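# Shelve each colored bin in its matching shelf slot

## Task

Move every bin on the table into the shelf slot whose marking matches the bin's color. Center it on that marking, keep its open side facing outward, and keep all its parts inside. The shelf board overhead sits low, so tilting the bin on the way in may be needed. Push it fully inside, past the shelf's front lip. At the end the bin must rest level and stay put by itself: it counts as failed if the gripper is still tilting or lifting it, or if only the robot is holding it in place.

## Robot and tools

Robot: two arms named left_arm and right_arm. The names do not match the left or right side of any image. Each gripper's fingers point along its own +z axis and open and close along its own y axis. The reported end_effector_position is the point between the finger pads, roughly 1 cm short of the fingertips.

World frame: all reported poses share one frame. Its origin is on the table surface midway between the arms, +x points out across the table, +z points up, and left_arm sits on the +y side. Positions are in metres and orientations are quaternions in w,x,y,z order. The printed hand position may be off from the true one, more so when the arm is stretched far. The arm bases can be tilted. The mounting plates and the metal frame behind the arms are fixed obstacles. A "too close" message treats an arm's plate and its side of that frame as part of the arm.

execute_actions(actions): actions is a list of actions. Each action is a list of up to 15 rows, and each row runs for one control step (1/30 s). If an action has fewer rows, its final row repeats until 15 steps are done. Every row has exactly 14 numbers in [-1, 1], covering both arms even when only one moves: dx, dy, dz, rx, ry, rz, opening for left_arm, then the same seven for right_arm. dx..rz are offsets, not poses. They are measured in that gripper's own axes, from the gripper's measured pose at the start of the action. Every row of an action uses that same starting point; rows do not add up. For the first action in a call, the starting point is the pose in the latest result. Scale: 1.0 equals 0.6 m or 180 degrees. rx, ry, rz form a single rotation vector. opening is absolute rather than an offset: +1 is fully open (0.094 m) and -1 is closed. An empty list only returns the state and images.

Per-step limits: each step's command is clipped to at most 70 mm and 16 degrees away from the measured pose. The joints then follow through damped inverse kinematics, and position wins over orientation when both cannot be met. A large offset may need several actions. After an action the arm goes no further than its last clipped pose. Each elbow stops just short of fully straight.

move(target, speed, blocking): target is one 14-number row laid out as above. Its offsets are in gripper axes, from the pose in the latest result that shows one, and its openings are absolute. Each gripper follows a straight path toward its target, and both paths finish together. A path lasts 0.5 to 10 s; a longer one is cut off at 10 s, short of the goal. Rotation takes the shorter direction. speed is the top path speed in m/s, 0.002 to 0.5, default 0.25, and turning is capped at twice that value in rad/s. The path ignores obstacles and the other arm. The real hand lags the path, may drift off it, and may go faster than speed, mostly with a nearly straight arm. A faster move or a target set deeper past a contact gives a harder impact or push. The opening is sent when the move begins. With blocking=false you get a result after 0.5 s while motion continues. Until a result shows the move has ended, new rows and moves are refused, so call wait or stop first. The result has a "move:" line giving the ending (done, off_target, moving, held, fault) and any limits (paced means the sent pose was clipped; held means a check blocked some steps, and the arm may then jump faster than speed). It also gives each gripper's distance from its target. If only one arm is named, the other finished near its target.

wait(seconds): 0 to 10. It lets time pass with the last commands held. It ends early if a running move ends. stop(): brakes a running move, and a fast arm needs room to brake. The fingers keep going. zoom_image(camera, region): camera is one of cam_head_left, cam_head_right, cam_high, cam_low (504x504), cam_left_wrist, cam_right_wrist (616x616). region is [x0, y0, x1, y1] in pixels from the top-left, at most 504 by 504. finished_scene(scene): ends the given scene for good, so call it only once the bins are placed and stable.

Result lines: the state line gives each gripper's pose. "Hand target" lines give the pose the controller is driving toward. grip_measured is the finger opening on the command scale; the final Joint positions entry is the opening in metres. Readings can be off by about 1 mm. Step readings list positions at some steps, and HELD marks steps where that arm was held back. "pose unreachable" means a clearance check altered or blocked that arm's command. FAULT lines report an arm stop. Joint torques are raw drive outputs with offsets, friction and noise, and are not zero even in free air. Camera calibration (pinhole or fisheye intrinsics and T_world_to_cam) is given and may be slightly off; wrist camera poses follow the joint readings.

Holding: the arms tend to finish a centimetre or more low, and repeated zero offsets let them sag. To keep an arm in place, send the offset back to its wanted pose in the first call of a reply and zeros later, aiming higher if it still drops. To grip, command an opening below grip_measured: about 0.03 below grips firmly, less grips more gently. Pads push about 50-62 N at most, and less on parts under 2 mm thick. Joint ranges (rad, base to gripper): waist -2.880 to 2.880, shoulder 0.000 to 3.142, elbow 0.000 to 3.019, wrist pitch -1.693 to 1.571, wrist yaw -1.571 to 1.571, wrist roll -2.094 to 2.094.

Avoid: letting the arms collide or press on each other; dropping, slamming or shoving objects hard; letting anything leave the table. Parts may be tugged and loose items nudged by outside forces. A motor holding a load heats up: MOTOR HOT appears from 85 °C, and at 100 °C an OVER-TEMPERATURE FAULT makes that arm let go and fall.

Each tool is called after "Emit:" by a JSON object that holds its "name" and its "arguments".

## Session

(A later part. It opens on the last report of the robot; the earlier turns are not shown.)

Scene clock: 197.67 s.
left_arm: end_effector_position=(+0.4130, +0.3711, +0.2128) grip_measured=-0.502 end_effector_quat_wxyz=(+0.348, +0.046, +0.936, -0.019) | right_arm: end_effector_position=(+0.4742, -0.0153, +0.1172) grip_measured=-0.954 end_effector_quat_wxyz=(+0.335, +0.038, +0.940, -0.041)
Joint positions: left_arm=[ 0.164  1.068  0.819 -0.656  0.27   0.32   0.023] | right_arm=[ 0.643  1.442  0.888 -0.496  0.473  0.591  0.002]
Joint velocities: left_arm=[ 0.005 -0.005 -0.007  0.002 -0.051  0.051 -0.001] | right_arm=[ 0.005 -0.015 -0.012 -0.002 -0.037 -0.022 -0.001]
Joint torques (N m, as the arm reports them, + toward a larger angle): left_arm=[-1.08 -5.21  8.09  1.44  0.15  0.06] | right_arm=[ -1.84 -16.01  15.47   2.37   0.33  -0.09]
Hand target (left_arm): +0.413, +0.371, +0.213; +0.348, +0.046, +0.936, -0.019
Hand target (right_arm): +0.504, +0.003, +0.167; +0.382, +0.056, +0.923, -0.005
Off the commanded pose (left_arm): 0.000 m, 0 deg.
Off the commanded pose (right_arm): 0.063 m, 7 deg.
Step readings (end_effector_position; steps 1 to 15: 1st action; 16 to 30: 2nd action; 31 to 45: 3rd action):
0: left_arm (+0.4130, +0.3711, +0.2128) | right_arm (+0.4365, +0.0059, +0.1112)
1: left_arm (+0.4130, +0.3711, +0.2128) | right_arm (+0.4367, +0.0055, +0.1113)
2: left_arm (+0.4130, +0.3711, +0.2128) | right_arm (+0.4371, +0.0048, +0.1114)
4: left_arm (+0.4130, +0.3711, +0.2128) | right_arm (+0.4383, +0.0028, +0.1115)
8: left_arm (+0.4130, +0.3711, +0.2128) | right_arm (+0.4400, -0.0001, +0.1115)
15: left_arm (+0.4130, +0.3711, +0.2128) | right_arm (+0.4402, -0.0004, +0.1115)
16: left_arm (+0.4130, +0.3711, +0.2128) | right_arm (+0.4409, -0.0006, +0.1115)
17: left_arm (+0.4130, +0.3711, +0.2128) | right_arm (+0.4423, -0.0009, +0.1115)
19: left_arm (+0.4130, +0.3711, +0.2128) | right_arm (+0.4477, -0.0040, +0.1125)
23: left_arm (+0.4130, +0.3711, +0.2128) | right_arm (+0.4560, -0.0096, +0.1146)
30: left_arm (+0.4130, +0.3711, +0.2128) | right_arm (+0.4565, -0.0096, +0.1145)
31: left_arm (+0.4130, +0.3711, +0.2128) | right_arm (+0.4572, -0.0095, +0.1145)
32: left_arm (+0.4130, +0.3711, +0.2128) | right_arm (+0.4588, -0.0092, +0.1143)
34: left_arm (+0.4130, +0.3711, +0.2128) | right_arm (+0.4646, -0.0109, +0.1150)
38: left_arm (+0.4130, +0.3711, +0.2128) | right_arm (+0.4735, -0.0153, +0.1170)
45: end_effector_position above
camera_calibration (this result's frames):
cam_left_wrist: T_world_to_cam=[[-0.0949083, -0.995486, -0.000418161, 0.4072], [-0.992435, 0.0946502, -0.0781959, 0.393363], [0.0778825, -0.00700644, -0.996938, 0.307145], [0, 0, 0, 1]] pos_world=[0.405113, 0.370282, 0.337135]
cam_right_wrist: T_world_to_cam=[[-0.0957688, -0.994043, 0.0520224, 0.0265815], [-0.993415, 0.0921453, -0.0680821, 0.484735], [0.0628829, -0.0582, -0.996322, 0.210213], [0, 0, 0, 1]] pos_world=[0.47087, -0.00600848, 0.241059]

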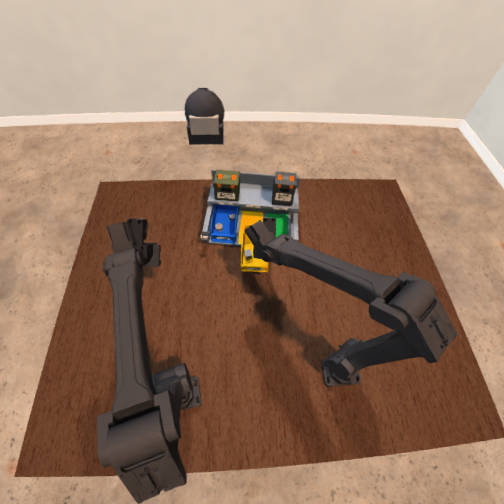

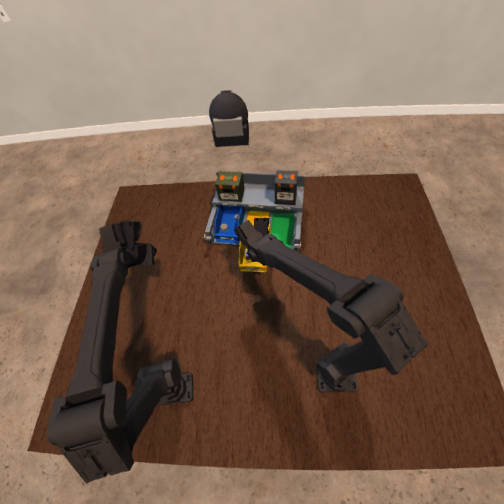

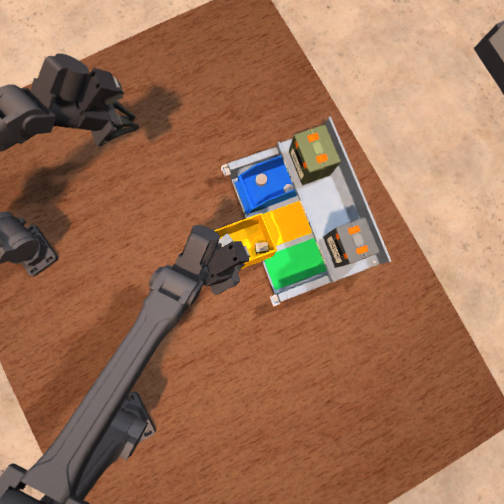

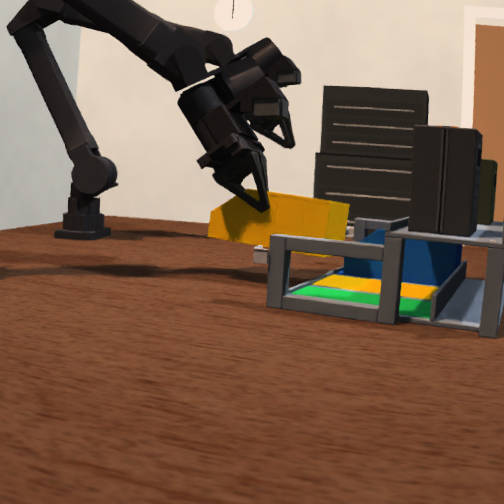

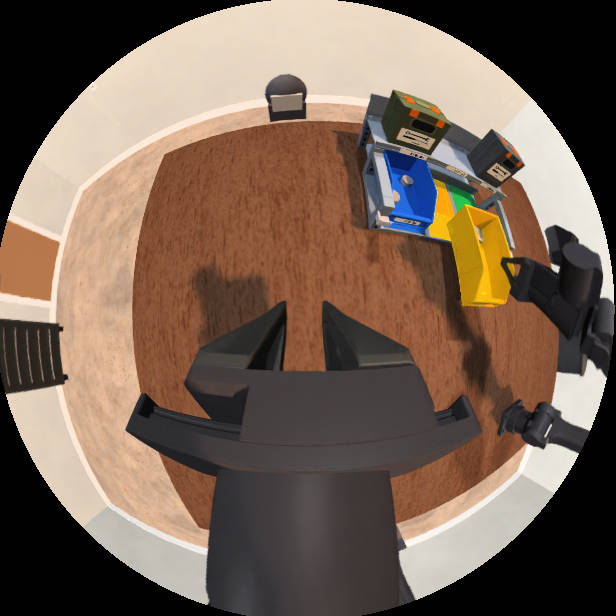

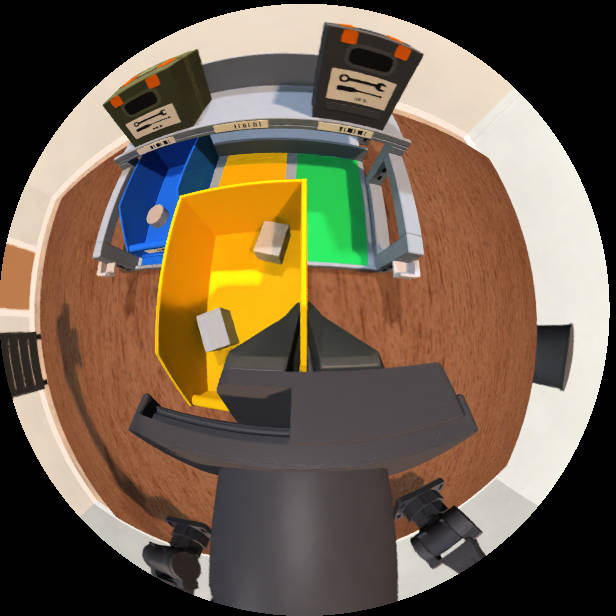

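Emit:
{"name": "execute_actions", "arguments": {"actions": [[[0,0,0,0,0,0,-0.5,-0.095,0.04,-0.028,-0.022,-0.03,0.024,-1],[0,0,0,0,0,0,-0.5,-0.1,0.045,-0.02,-0.026,-0.03,0.028,-1],[0,0,0,0,0,0,-0.5,-0.106,0.05,-0.012,-0.029,-0.03,0.031,-1],[0,0,0,0,0,0,-0.5,-0.112,0.053,-0.004,-0.029,-0.03,0.031,-1],[0,0,0,0,0,0,-0.5,-0.118,0.056,0.005,-0.029,-0.03,0.031,-1],[0,0,0,0,0,0,-0.5,-0.124,0.058,0.014,-0.029,-0.03,0.031,-1],[0,0,0,0,0,0,-0.5,-0.13,0.06,0.023,-0.029,-0.03,0.031,-1],[0,0,0,0,0,0,-0.5,-0.136,0.062,0.032,-0.029,-0.03,0.031,-1],[0,0,0,0,0,0,-0.5,-0.142,0.063,0.041,-0.029,-0.03,0.031,-1],[0,0,0,0,0,0,-0.5,-0.148,0.063,0.049,-0.029,-0.03,0.031,-1]]]}}

Emit:
{"name": "wait", "arguments": {"seconds": 0.3}}

Scene clock: 207.63 s.
left_arm: end_effector_position=(+0.4130, +0.3711, +0.2128) grip_measured=-0.502 end_effector_quat_wxyz=(+0.348, +0.046, +0.936, -0.019) | right_arm: end_effector_position=(+0.5248, -0.0072, +0.0924) grip_measured=-0.954 end_effector_quat_wxyz=(+0.326, +0.051, +0.944, -0.026)
Joint positions: left_arm=[ 0.164  1.068  0.819 -0.656  0.27   0.32   0.023] | right_arm=[ 0.58   1.588  0.984 -0.43   0.413  0.569  0.002]
Joint velocities: left_arm=[ 0.005  0.005 -0.002  0.007 -0.022  0.037 -0.001] | right_arm=[-0.083  0.093  0.032  0.002 -0.051 -0.037 -0.001]
Joint torques (N m, as the arm reports them, + toward a larger angle): left_arm=[-1.01 -4.99  8.07  1.41  0.12  0.11] | right_arm=[ -1.43 -19.59  14.92   3.21   0.14  -0.08]
Hand target (left_arm): +0.413, +0.371, +0.213; +0.348, +0.046, +0.936, -0.019
Hand target (right_arm): +0.559, +0.012, +0.152; +0.383, +0.066, +0.921, +0.016
Off the commanded pose (left_arm): 0.000 m, 0 deg.
Off the commanded pose (right_arm): 0.073 m, 9 deg.
Step readings (end_effector_position):
0: left_arm (+0.4130, +0.3711, +0.2128) | right_arm (+0.4742, -0.0153, +0.1172)
1: left_arm (+0.4130, +0.3711, +0.2128) | right_arm (+0.4740, -0.0148, +0.1169)
2: left_arm (+0.4130, +0.3711, +0.2128) | right_arm (+0.4737, -0.0137, +0.1161)
4: left_arm (+0.4130, +0.3711, +0.2128) | right_arm (+0.4750, -0.0100, +0.1139)
8: left_arm (+0.4130, +0.3711, +0.2128) | right_arm (+0.4914, -0.0041, +0.1075)
15: end_effector_position above
camera_calibration (this result's frames):
cam_left_wrist: T_world_to_cam=[[-0.0949083, -0.995486, -0.000418161, 0.4072], [-0.992435, 0.0946502, -0.0781959, 0.393363], [0.0778825, -0.00700644, -0.996938, 0.307145], [0, 0, 0, 1]] pos_world=[0.405113, 0.370282, 0.337135]
cam_right_wrist: T_world_to_cam=[[-0.109622, -0.993845, 0.0159855, 0.0513622], [-0.992995, 0.108786, -0.0461113, 0.530384], [0.0440885, -0.0209283, -0.998808, 0.193224], [0, 0, 0, 1]] pos_world=[0.52378, -0.00260867, 0.216629]

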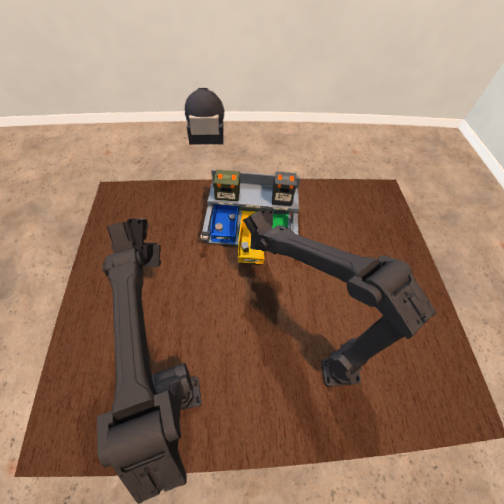

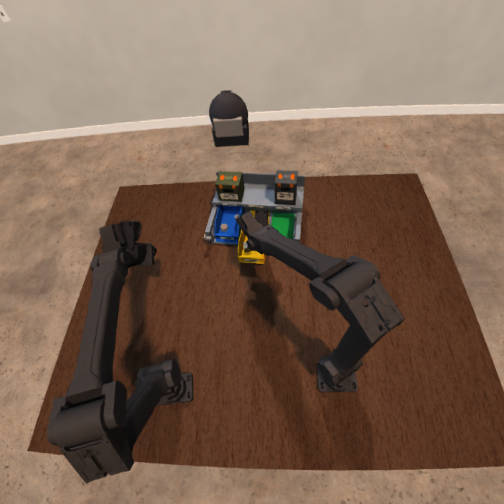

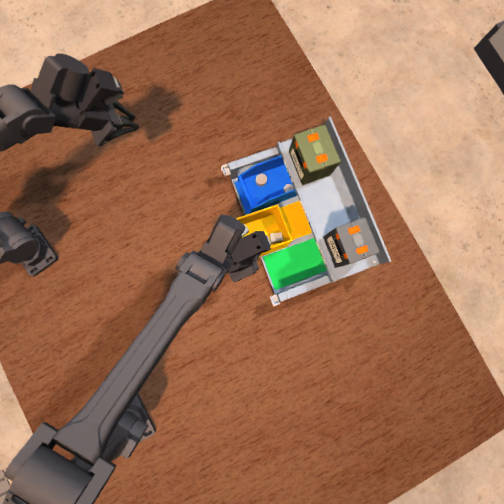

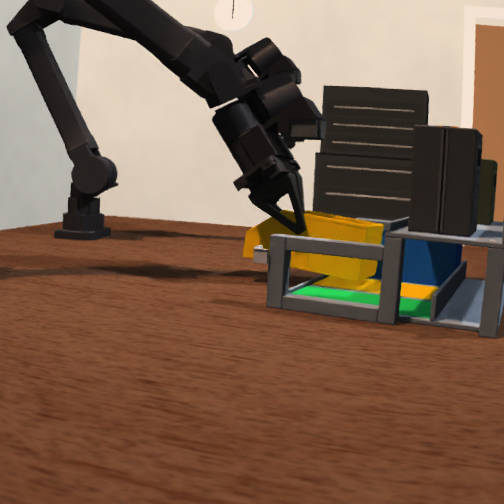

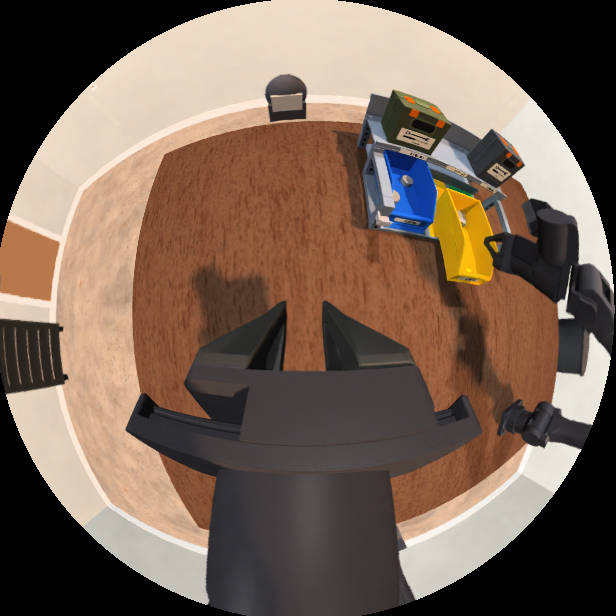

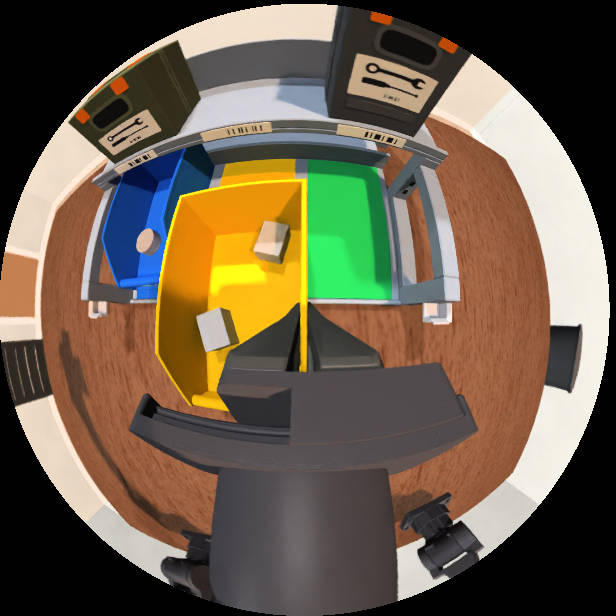

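Scene clock: 207.93 s.
left_arm: end_effector_position=(+0.4130, +0.3711, +0.2128) grip_measured=-0.502 end_effector_quat_wxyz=(+0.348, +0.046, +0.936, -0.019) | right_arm: end_effector_position=(+0.5256, -0.0076, +0.0916) grip_measured=-0.954 end_effector_quat_wxyz=(+0.324, +0.050, +0.944, -0.026)
Joint positions: left_arm=[ 0.164  1.068  0.819 -0.656  0.27   0.32   0.023] | right_arm=[ 0.578  1.59   0.986 -0.43   0.411  0.564  0.002]
Joint velocities: left_arm=[-0.005  0.005  0.012 -0.002  0.037 -0.125 -0.   ] | right_arm=[-0.015  0.005 -0.007  0.002  0.007 -0.066  0.   ]
Joint torques (N m, as the arm reports them, + toward a larger angle): left_arm=[-0.83 -5.35  8.31  1.42  0.16  0.09] | right_arm=[ -1.44 -19.42  15.1    3.14   0.3   -0.01]
Hand target (left_arm): +0.413, +0.371, +0.213; +0.348, +0.046, +0.936, -0.019
Hand target (right_arm): +0.559, +0.012, +0.151; +0.383, +0.066, +0.921, +0.016
Off the commanded pose (left_arm): 0.000 m, 0 deg.
Off the commanded pose (right_arm): 0.073 m, 9 deg.
wait: 0.30 s; at rest by 0.17 s
camera_calibration (this result's frames):
cam_left_wrist: T_world_to_cam=[[-0.0949083, -0.995486, -0.000418161, 0.4072], [-0.992435, 0.0946502, -0.0781959, 0.393363], [0.0778825, -0.00700644, -0.996938, 0.307145], [0, 0, 0, 1]] pos_world=[0.405113, 0.370282, 0.337135]
cam_right_wrist: T_world_to_cam=[[-0.106613, -0.994138, 0.0179834, 0.0492915], [-0.993432, 0.105747, -0.0437034, 0.531192], [0.0415455, -0.0225247, -0.998883, 0.193658], [0, 0, 0, 1]] pos_world=[0.524912, -0.00280739, 0.21577]

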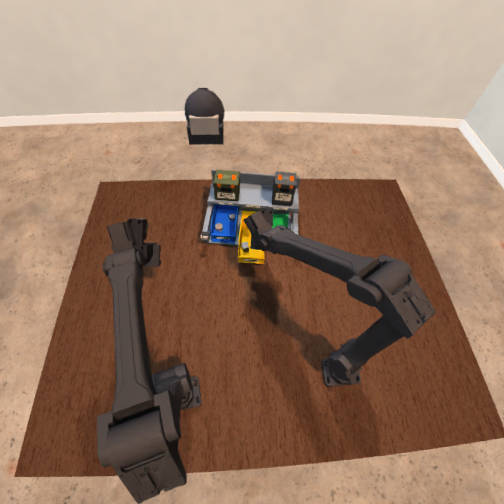

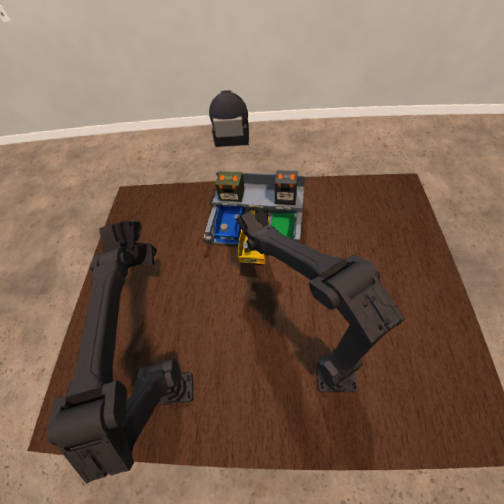

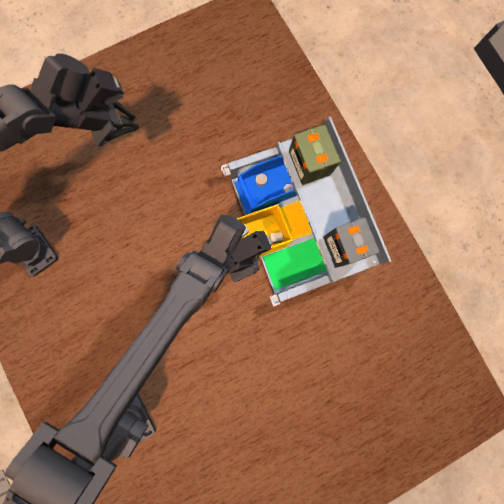

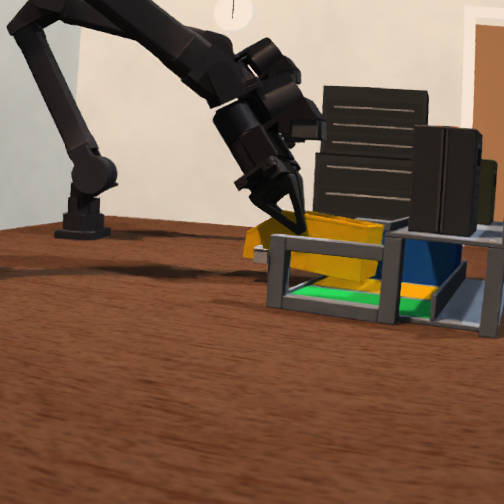

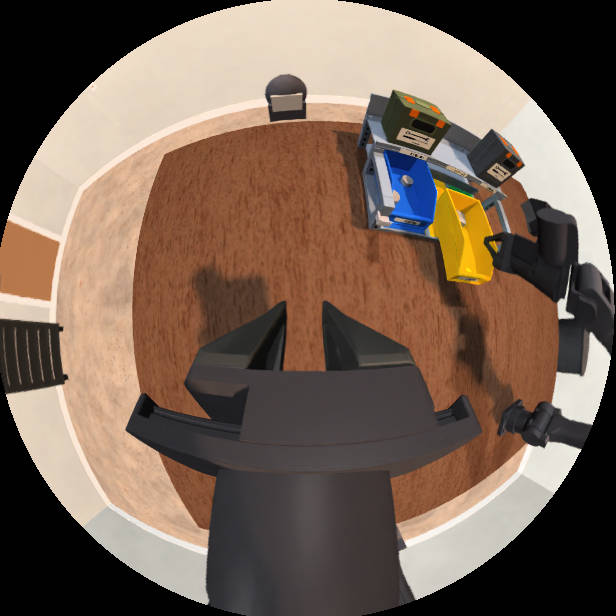

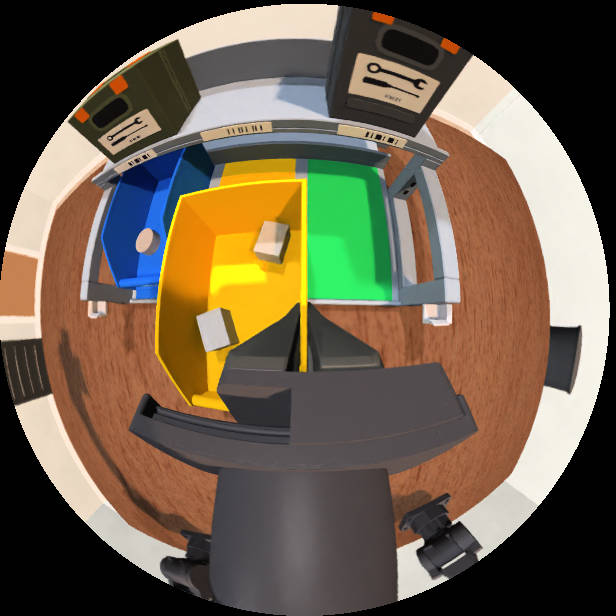

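Emit:
{"name": "execute_actions", "arguments": {"actions": [[[0,0,0,0,0,0,-0.5,-0.112,0.058,-0.008,-0.026,-0.038,0.022,-1]],[[0,0,0,0,0,0,-0.5,-0.112,0.048,-0.008,-0.024,-0.036,0.018,-1]],[[0,0,0,0,0,0,-0.5,-0.112,0.04,-0.008,-0.022,-0.036,0.016,-1]]]}}

Scene clock: 218.23 s.
left_arm: end_effector_position=(+0.4130, +0.3711, +0.2128) grip_measured=-0.502 end_effector_quat_wxyz=(+0.348, +0.046, +0.936, -0.019) | right_arm: end_effector_position=(+0.5606, +0.0089, +0.0782) grip_measured=-0.954 end_effector_quat_wxyz=(+0.335, +0.045, +0.941, -0.006)
Joint positions: left_arm=[ 0.164  1.068  0.819 -0.656  0.27   0.32   0.023] | right_arm=[ 0.559  1.684  1.052 -0.353  0.376  0.535  0.002]
Joint velocities: left_arm=[-0.005 -0.005 -0.002 -0.007  0.051 -0.022 -0.   ] | right_arm=[ 0.005  0.005 -0.007 -0.007  0.007 -0.037 -0.   ]
Joint torques (N m, as the arm reports them, + toward a larger angle): left_arm=[-1.27 -5.6   8.14  1.31  0.15  0.08] | right_arm=[ -1.91 -19.54  14.82   3.31   0.02  -0.15]
Hand target (left_arm): +0.413, +0.371, +0.213; +0.348, +0.046, +0.936, -0.019
Hand target (right_arm): +0.596, +0.026, +0.128; +0.386, +0.056, +0.920, +0.027
Off the commanded pose (left_arm): 0.000 m, 0 deg.
Off the commanded pose (right_arm): 0.065 m, 8 deg.
Step readings (end_effector_position; steps 1 to 15: 1st action; 16 to 30: 2nd action; 31 to 45: 3rd action):
0: left_arm (+0.4130, +0.3711, +0.2128) | right_arm (+0.5256, -0.0076, +0.0916)
1: left_arm (+0.4130, +0.3711, +0.2128) | right_arm (+0.5262, -0.0067, +0.0912)
2: left_arm (+0.4130, +0.3711, +0.2128) | right_arm (+0.5279, -0.0051, +0.0906)
4: left_arm (+0.4130, +0.3711, +0.2128) | right_arm (+0.5327, -0.0013, +0.0885)
8: left_arm (+0.4130, +0.3711, +0.2128) | right_arm (+0.5377, +0.0020, +0.0831)
15: left_arm (+0.4130, +0.3711, +0.2128) | right_arm (+0.5379, +0.0022, +0.0819)
16: left_arm (+0.4130, +0.3711, +0.2128) | right_arm (+0.5383, +0.0029, +0.0815)
17: left_arm (+0.4130, +0.3711, +0.2128) | right_arm (+0.5396, +0.0042, +0.0811)
19: left_arm (+0.4130, +0.3711, +0.2128) | right_arm (+0.5439, +0.0064, +0.0804)
23: left_arm (+0.4130, +0.3711, +0.2128) | right_arm (+0.5494, +0.0090, +0.0796)
30: left_arm (+0.4130, +0.3711, +0.2128) | right_arm (+0.5500, +0.0091, +0.0795)
31: left_arm (+0.4130, +0.3711, +0.2128) | right_arm (+0.5506, +0.0095, +0.0796)
32: left_arm (+0.4130, +0.3711, +0.2128) | right_arm (+0.5515, +0.0098, +0.0793)
34: left_arm (+0.4130, +0.3711, +0.2128) | right_arm (+0.5549, +0.0092, +0.0785)
38: left_arm (+0.4130, +0.3711, +0.2128) | right_arm (+0.5601, +0.0091, +0.0783)
45: end_effector_position above
camera_calibration (this result's frames):
cam_left_wrist: T_world_to_cam=[[-0.0949083, -0.995486, -0.000418161, 0.4072], [-0.992435, 0.0946502, -0.0781959, 0.393363], [0.0778825, -0.00700644, -0.996938, 0.307145], [0, 0, 0, 1]] pos_world=[0.405113, 0.370282, 0.337135]
cam_right_wrist: T_world_to_cam=[[-0.0842764, -0.9963, -0.0168596, 0.0598726], [-0.994314, 0.0851897, -0.0638936, 0.56588], [0.0650934, 0.011379, -0.997814, 0.165665], [0, 0, 0, 1]] pos_world=[0.556925, 0.00955885, 0.202468]

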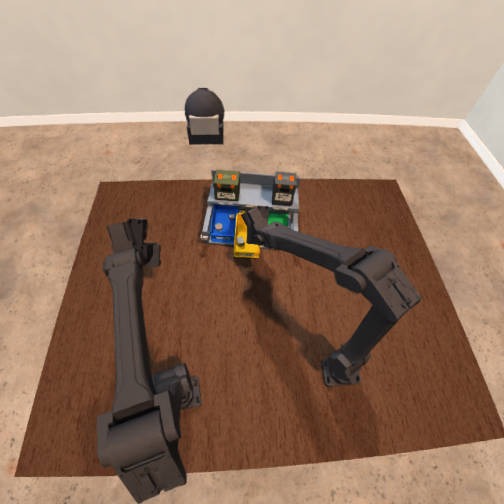

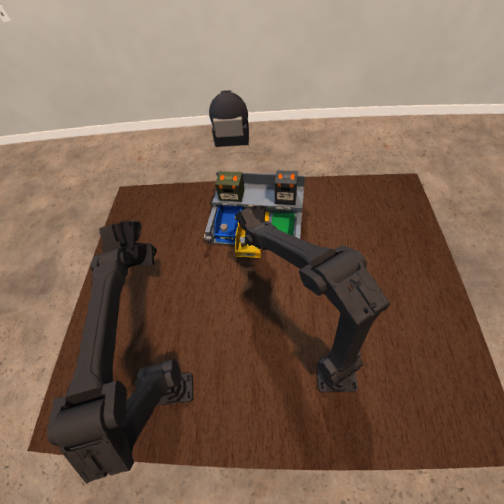

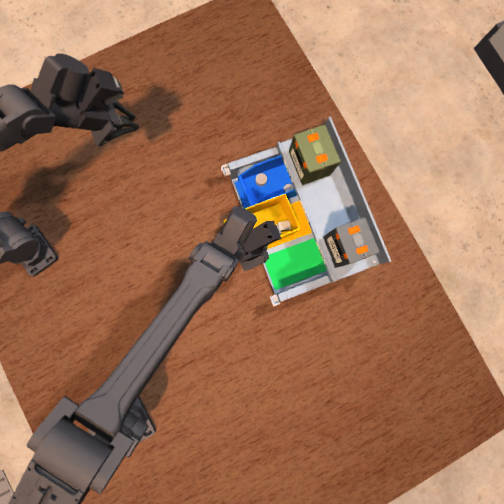

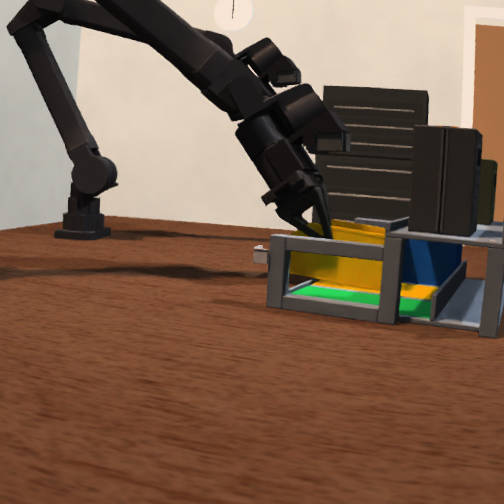

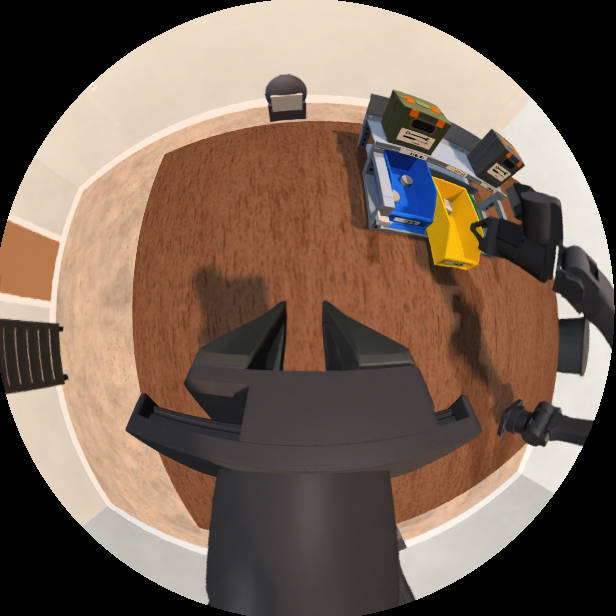

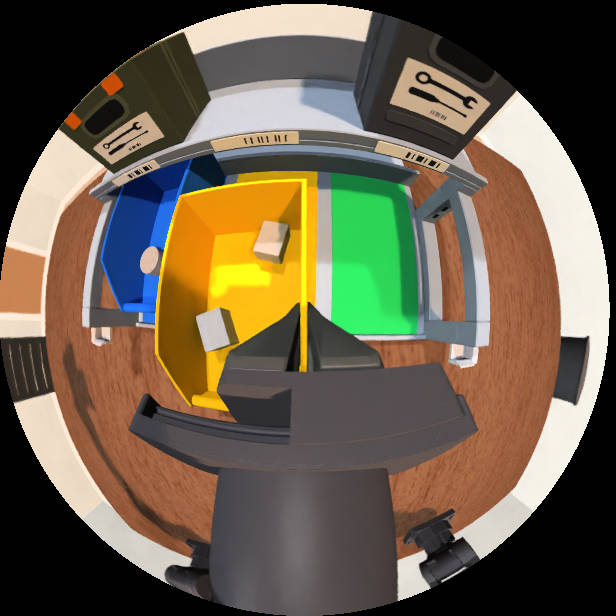

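Emit:
{"name": "execute_actions", "arguments": {"actions": [[[0,0,0,0,0,0,-0.5,-0.112,0.018,-0.008,-0.013,-0.03,0.018,-1]],[[0,0,0,0,0,0,-0.5,-0.115,0.033,-0.006,-0.017,-0.032,0.017,-1]],[[0,0,0,0,0,0,-0.5,-0.115,0.033,-0.006,-0.017,-0.032,0.017,-1]]]}}

Scene clock: 225.53 s.
left_arm: end_effector_position=(+0.4130, +0.3711, +0.2128) grip_measured=-0.502 end_effector_quat_wxyz=(+0.348, +0.046, +0.936, -0.019) | right_arm: end_effector_position=(+0.6026, +0.0009, +0.0781) grip_measured=-0.954 end_effector_quat_wxyz=(+0.337, +0.053, +0.940, -0.003)
Joint positions: left_arm=[ 0.164  1.068  0.819 -0.656  0.27   0.32   0.023] | right_arm=[ 0.503  1.754  1.144 -0.353  0.345  0.502  0.002]
Joint velocities: left_arm=[-0.005 -0.005 -0.017 -0.007  0.022 -0.051  0.002] | right_arm=[-0.005 -0.005 -0.022  0.007  0.007  0.007  0.001]
Joint torques (N m, as the arm reports them, + toward a larger angle): left_arm=[-1.82 -4.8   8.1   1.38  0.19  0.08] | right_arm=[ -2.18 -21.09  14.77   2.77   0.03  -0.07]
Hand target (left_arm): +0.413, +0.371, +0.213; +0.348, +0.046, +0.936, -0.019
Hand target (right_arm): +0.636, +0.011, +0.127; +0.384, +0.067, +0.920, +0.026
Off the commanded pose (left_arm): 0.000 m, 0 deg.
Off the commanded pose (right_arm): 0.062 m, 7 deg.
Step readings (end_effector_position; steps 1 to 15: 1st action; 16 to 30: 2nd action; 31 to 45: 3rd action):
0: left_arm (+0.4130, +0.3711, +0.2128) | right_arm (+0.5606, +0.0089, +0.0782)
1: left_arm (+0.4130, +0.3711, +0.2128) | right_arm (+0.5611, +0.0085, +0.0783)
2: left_arm (+0.4130, +0.3711, +0.2128) | right_arm (+0.5622, +0.0082, +0.0785)
4: left_arm (+0.4130, +0.3711, +0.2128) | right_arm (+0.5661, +0.0060, +0.0788)
8: left_arm (+0.4130, +0.3711, +0.2128) | right_arm (+0.5726, +0.0004, +0.0786)
15: left_arm (+0.4130, +0.3711, +0.2128) | right_arm (+0.5734, -0.0003, +0.0786)
16: left_arm (+0.4130, +0.3711, +0.2128) | right_arm (+0.5742, -0.0002, +0.0785)
17: left_arm (+0.4130, +0.3711, +0.2128) | right_arm (+0.5757, +0.0005, +0.0786)
19: left_arm (+0.4130, +0.3711, +0.2128) | right_arm (+0.5809, +0.0011, +0.0786)
23: left_arm (+0.4130, +0.3711, +0.2128) | right_arm (+0.5874, +0.0003, +0.0782)
30: left_arm (+0.4130, +0.3711, +0.2128) | right_arm (+0.5879, +0.0001, +0.0783)
31: left_arm (+0.4130, +0.3711, +0.2128) | right_arm (+0.5886, +0.0003, +0.0782)
32: left_arm (+0.4130, +0.3711, +0.2128) | right_arm (+0.5903, +0.0010, +0.0785)
34: left_arm (+0.4130, +0.3711, +0.2128) | right_arm (+0.5954, +0.0017, +0.0783)
38: left_arm (+0.4130, +0.3711, +0.2128) | right_arm (+0.6021, +0.0012, +0.0782)
45: end_effector_position above
camera_calibration (this result's frames):
cam_left_wrist: T_world_to_cam=[[-0.0949083, -0.995486, -0.000418161, 0.4072], [-0.992435, 0.0946502, -0.0781959, 0.393363], [0.0778825, -0.00700644, -0.996938, 0.307145], [0, 0, 0, 1]] pos_world=[0.405113, 0.370282, 0.337135]
cam_right_wrist: T_world_to_cam=[[-0.0976287, -0.994779, -0.0297143, 0.0644734], [-0.992706, 0.0994605, -0.0681376, 0.607656], [0.0707372, 0.0228454, -0.997233, 0.159441], [0, 0, 0, 1]] pos_world=[0.59824, 0.0000564851, 0.20232]

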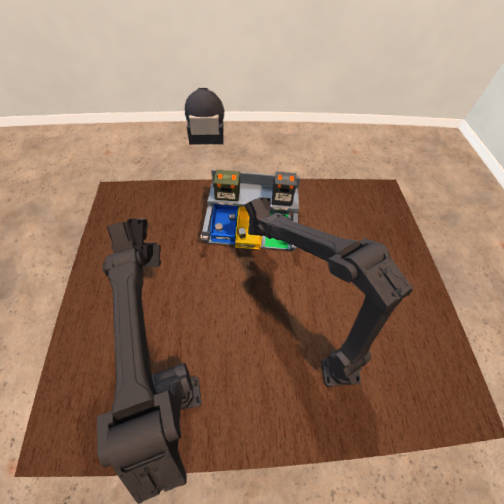

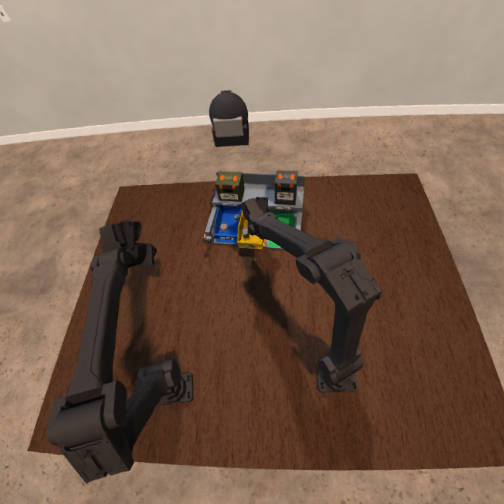

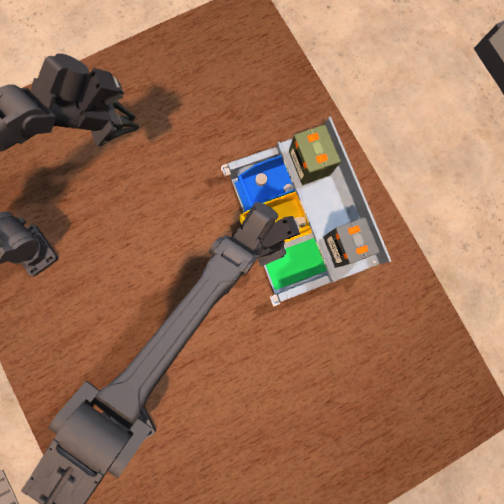

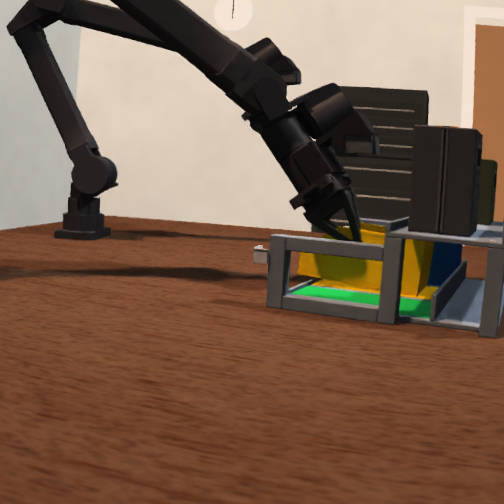

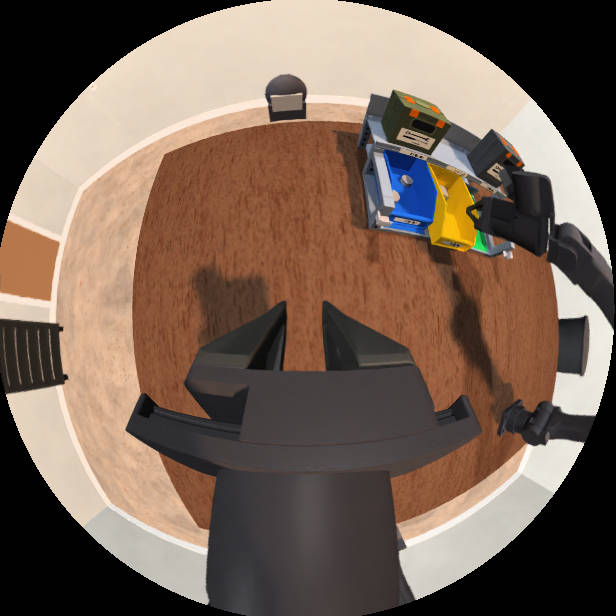

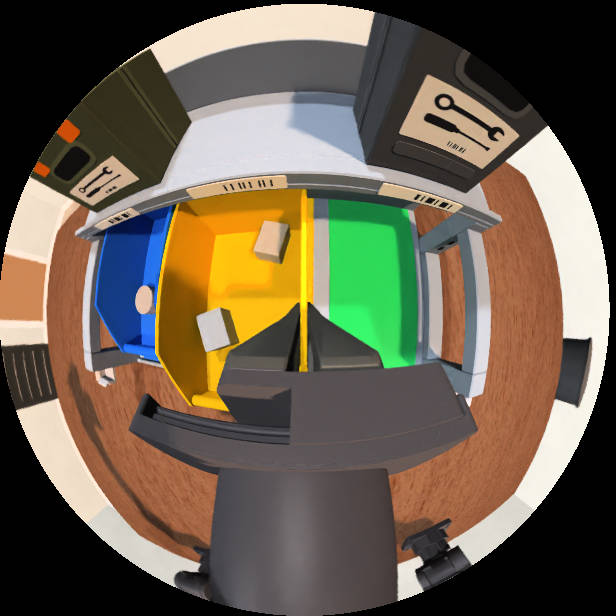

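Emit:
{"name": "execute_actions", "arguments": {"actions": [[[0,0,0,0,0,0,-0.5,-0.112,0.017,-0.008,-0.012,-0.032,0.009,-1]],[[0,0,0,0,0,0,-0.5,-0.11,0.022,-0.008,-0.014,-0.034,0.011,-1]]]}}

Emit:
{"name": "zoom_image", "arguments": {"camera": "cam_low", "region": [250, 150, 504, 340]}}

Scene clock: 230.97 s.
left_arm: end_effector_position=(+0.4130, +0.3711, +0.2128) grip_measured=-0.502 end_effector_quat_wxyz=(+0.348, +0.046, +0.936, -0.019) | right_arm: end_effector_position=(+0.6227, -0.0081, +0.0790) grip_measured=-0.954 end_effector_quat_wxyz=(+0.339, +0.042, +0.940, -0.009)
Joint positions: left_arm=[ 0.164  1.068  0.819 -0.656  0.27   0.32   0.023] | right_arm=[ 0.471  1.782  1.184 -0.353  0.333  0.448  0.002]
Joint velocities: left_arm=[ 0.005 -0.015 -0.002  0.002 -0.051 -0.081 -0.001] | right_arm=[-0.005 -0.005 -0.007  0.002 -0.037  0.051 -0.   ]
Joint torques (N m, as the arm reports them, + toward a larger angle): left_arm=[-1.43 -4.57  8.12  1.51  0.17  0.1 ] | right_arm=[ -2.26 -21.3   14.7    3.18   0.13  -0.12]
Hand target (left_arm): +0.413, +0.371, +0.213; +0.348, +0.046, +0.936, -0.019
Hand target (right_arm): +0.658, -0.000, +0.127; +0.390, +0.055, +0.919, +0.016
Off the commanded pose (left_arm): 0.000 m, 0 deg.
Off the commanded pose (right_arm): 0.062 m, 7 deg.
Step readings (end_effector_position; steps 1 to 15: 1st action; 16 to 30: 2nd action):
0: left_arm (+0.4130, +0.3711, +0.2128) | right_arm (+0.6026, +0.0009, +0.0781)
1: left_arm (+0.4130, +0.3711, +0.2128) | right_arm (+0.6031, +0.0007, +0.0784)
2: left_arm (+0.4130, +0.3711, +0.2128) | right_arm (+0.6044, +0.0003, +0.0786)
4: left_arm (+0.4130, +0.3711, +0.2128) | right_arm (+0.6079, -0.0010, +0.0786)
8: left_arm (+0.4130, +0.3711, +0.2128) | right_arm (+0.6133, -0.0051, +0.0789)
15: left_arm (+0.4130, +0.3711, +0.2128) | right_arm (+0.6142, -0.0061, +0.0789)
16: left_arm (+0.4130, +0.3711, +0.2128) | right_arm (+0.6146, -0.0063, +0.0788)
17: left_arm (+0.4130, +0.3711, +0.2128) | right_arm (+0.6157, -0.0062, +0.0790)
19: left_arm (+0.4130, +0.3711, +0.2128) | right_arm (+0.6186, -0.0066, +0.0792)
23: left_arm (+0.4130, +0.3711, +0.2128) | right_arm (+0.6226, -0.0080, +0.0791)
30: end_effector_position above
camera_calibration (this result's frames):
cam_left_wrist: T_world_to_cam=[[-0.0949083, -0.995486, -0.000418161, 0.4072], [-0.992435, 0.0946502, -0.0781959, 0.393363], [0.0778825, -0.00700644, -0.996938, 0.307145], [0, 0, 0, 1]] pos_world=[0.405113, 0.370282, 0.337135]
cam_right_wrist: T_world_to_cam=[[-0.0808588, -0.996665, -0.0109779, 0.0455536], [-0.993956, 0.0814497, -0.073607, 0.629729], [0.0742556, 0.00495983, -0.997227, 0.156812], [0, 0, 0, 1]] pos_world=[0.617962, -0.00666726, 0.203229]

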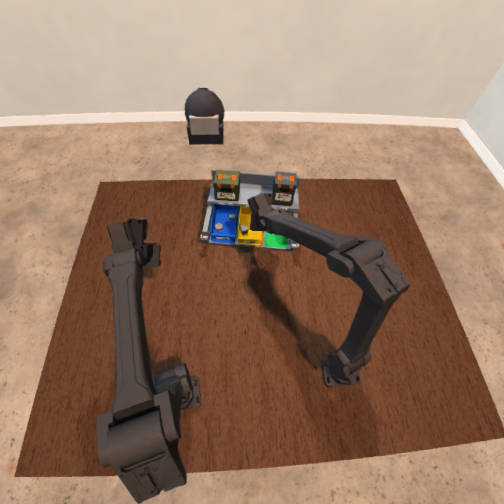

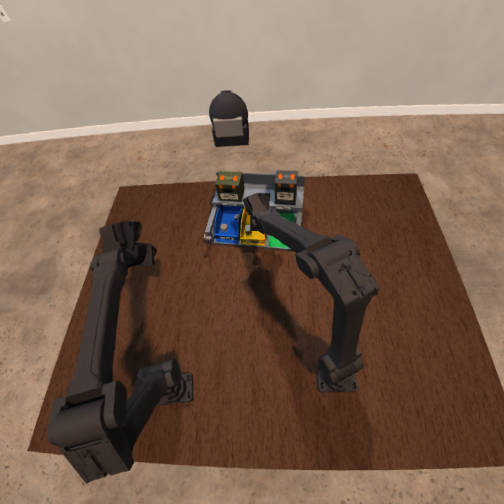

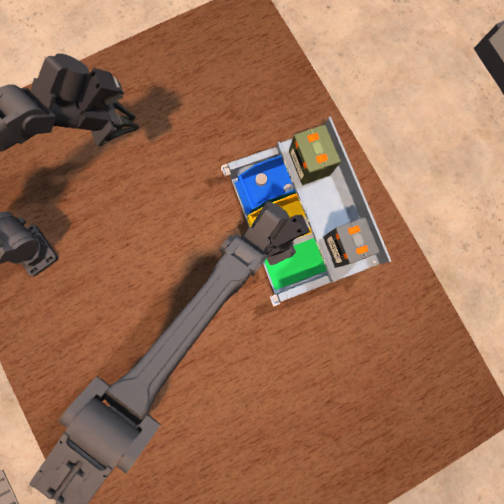

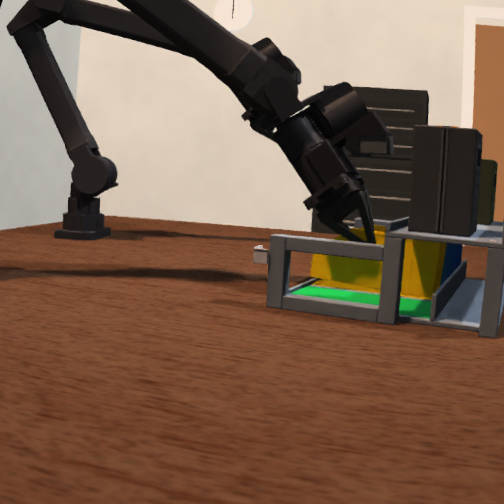

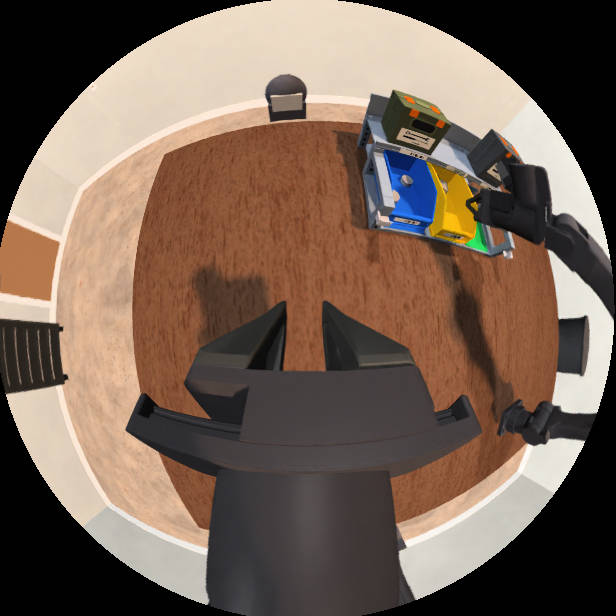

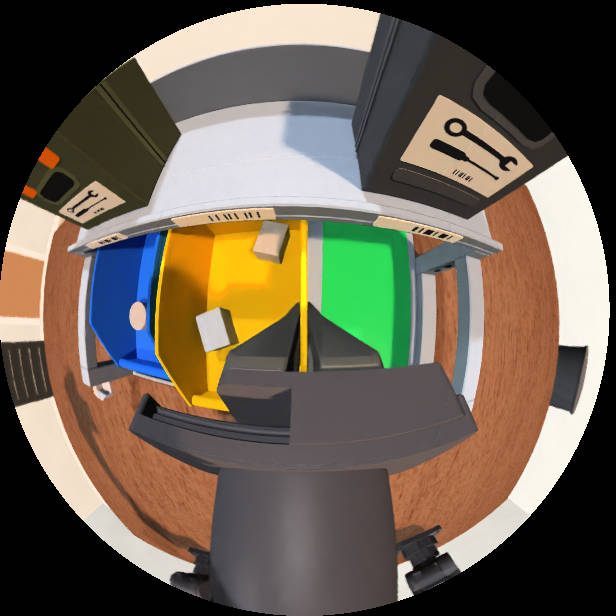

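Region (250, 150, 504, 340) of cam_low's 504x504 image, scaled by 1.984, with more detail than that image has; it fills the top 377 rows of this view, and the rest is white.

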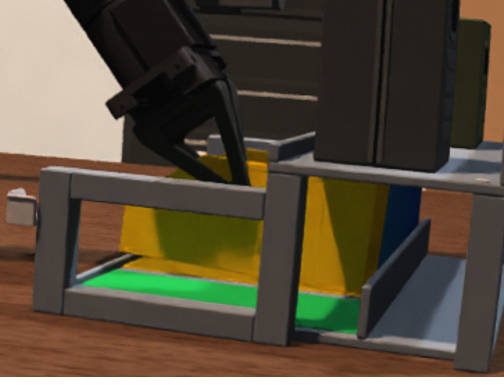

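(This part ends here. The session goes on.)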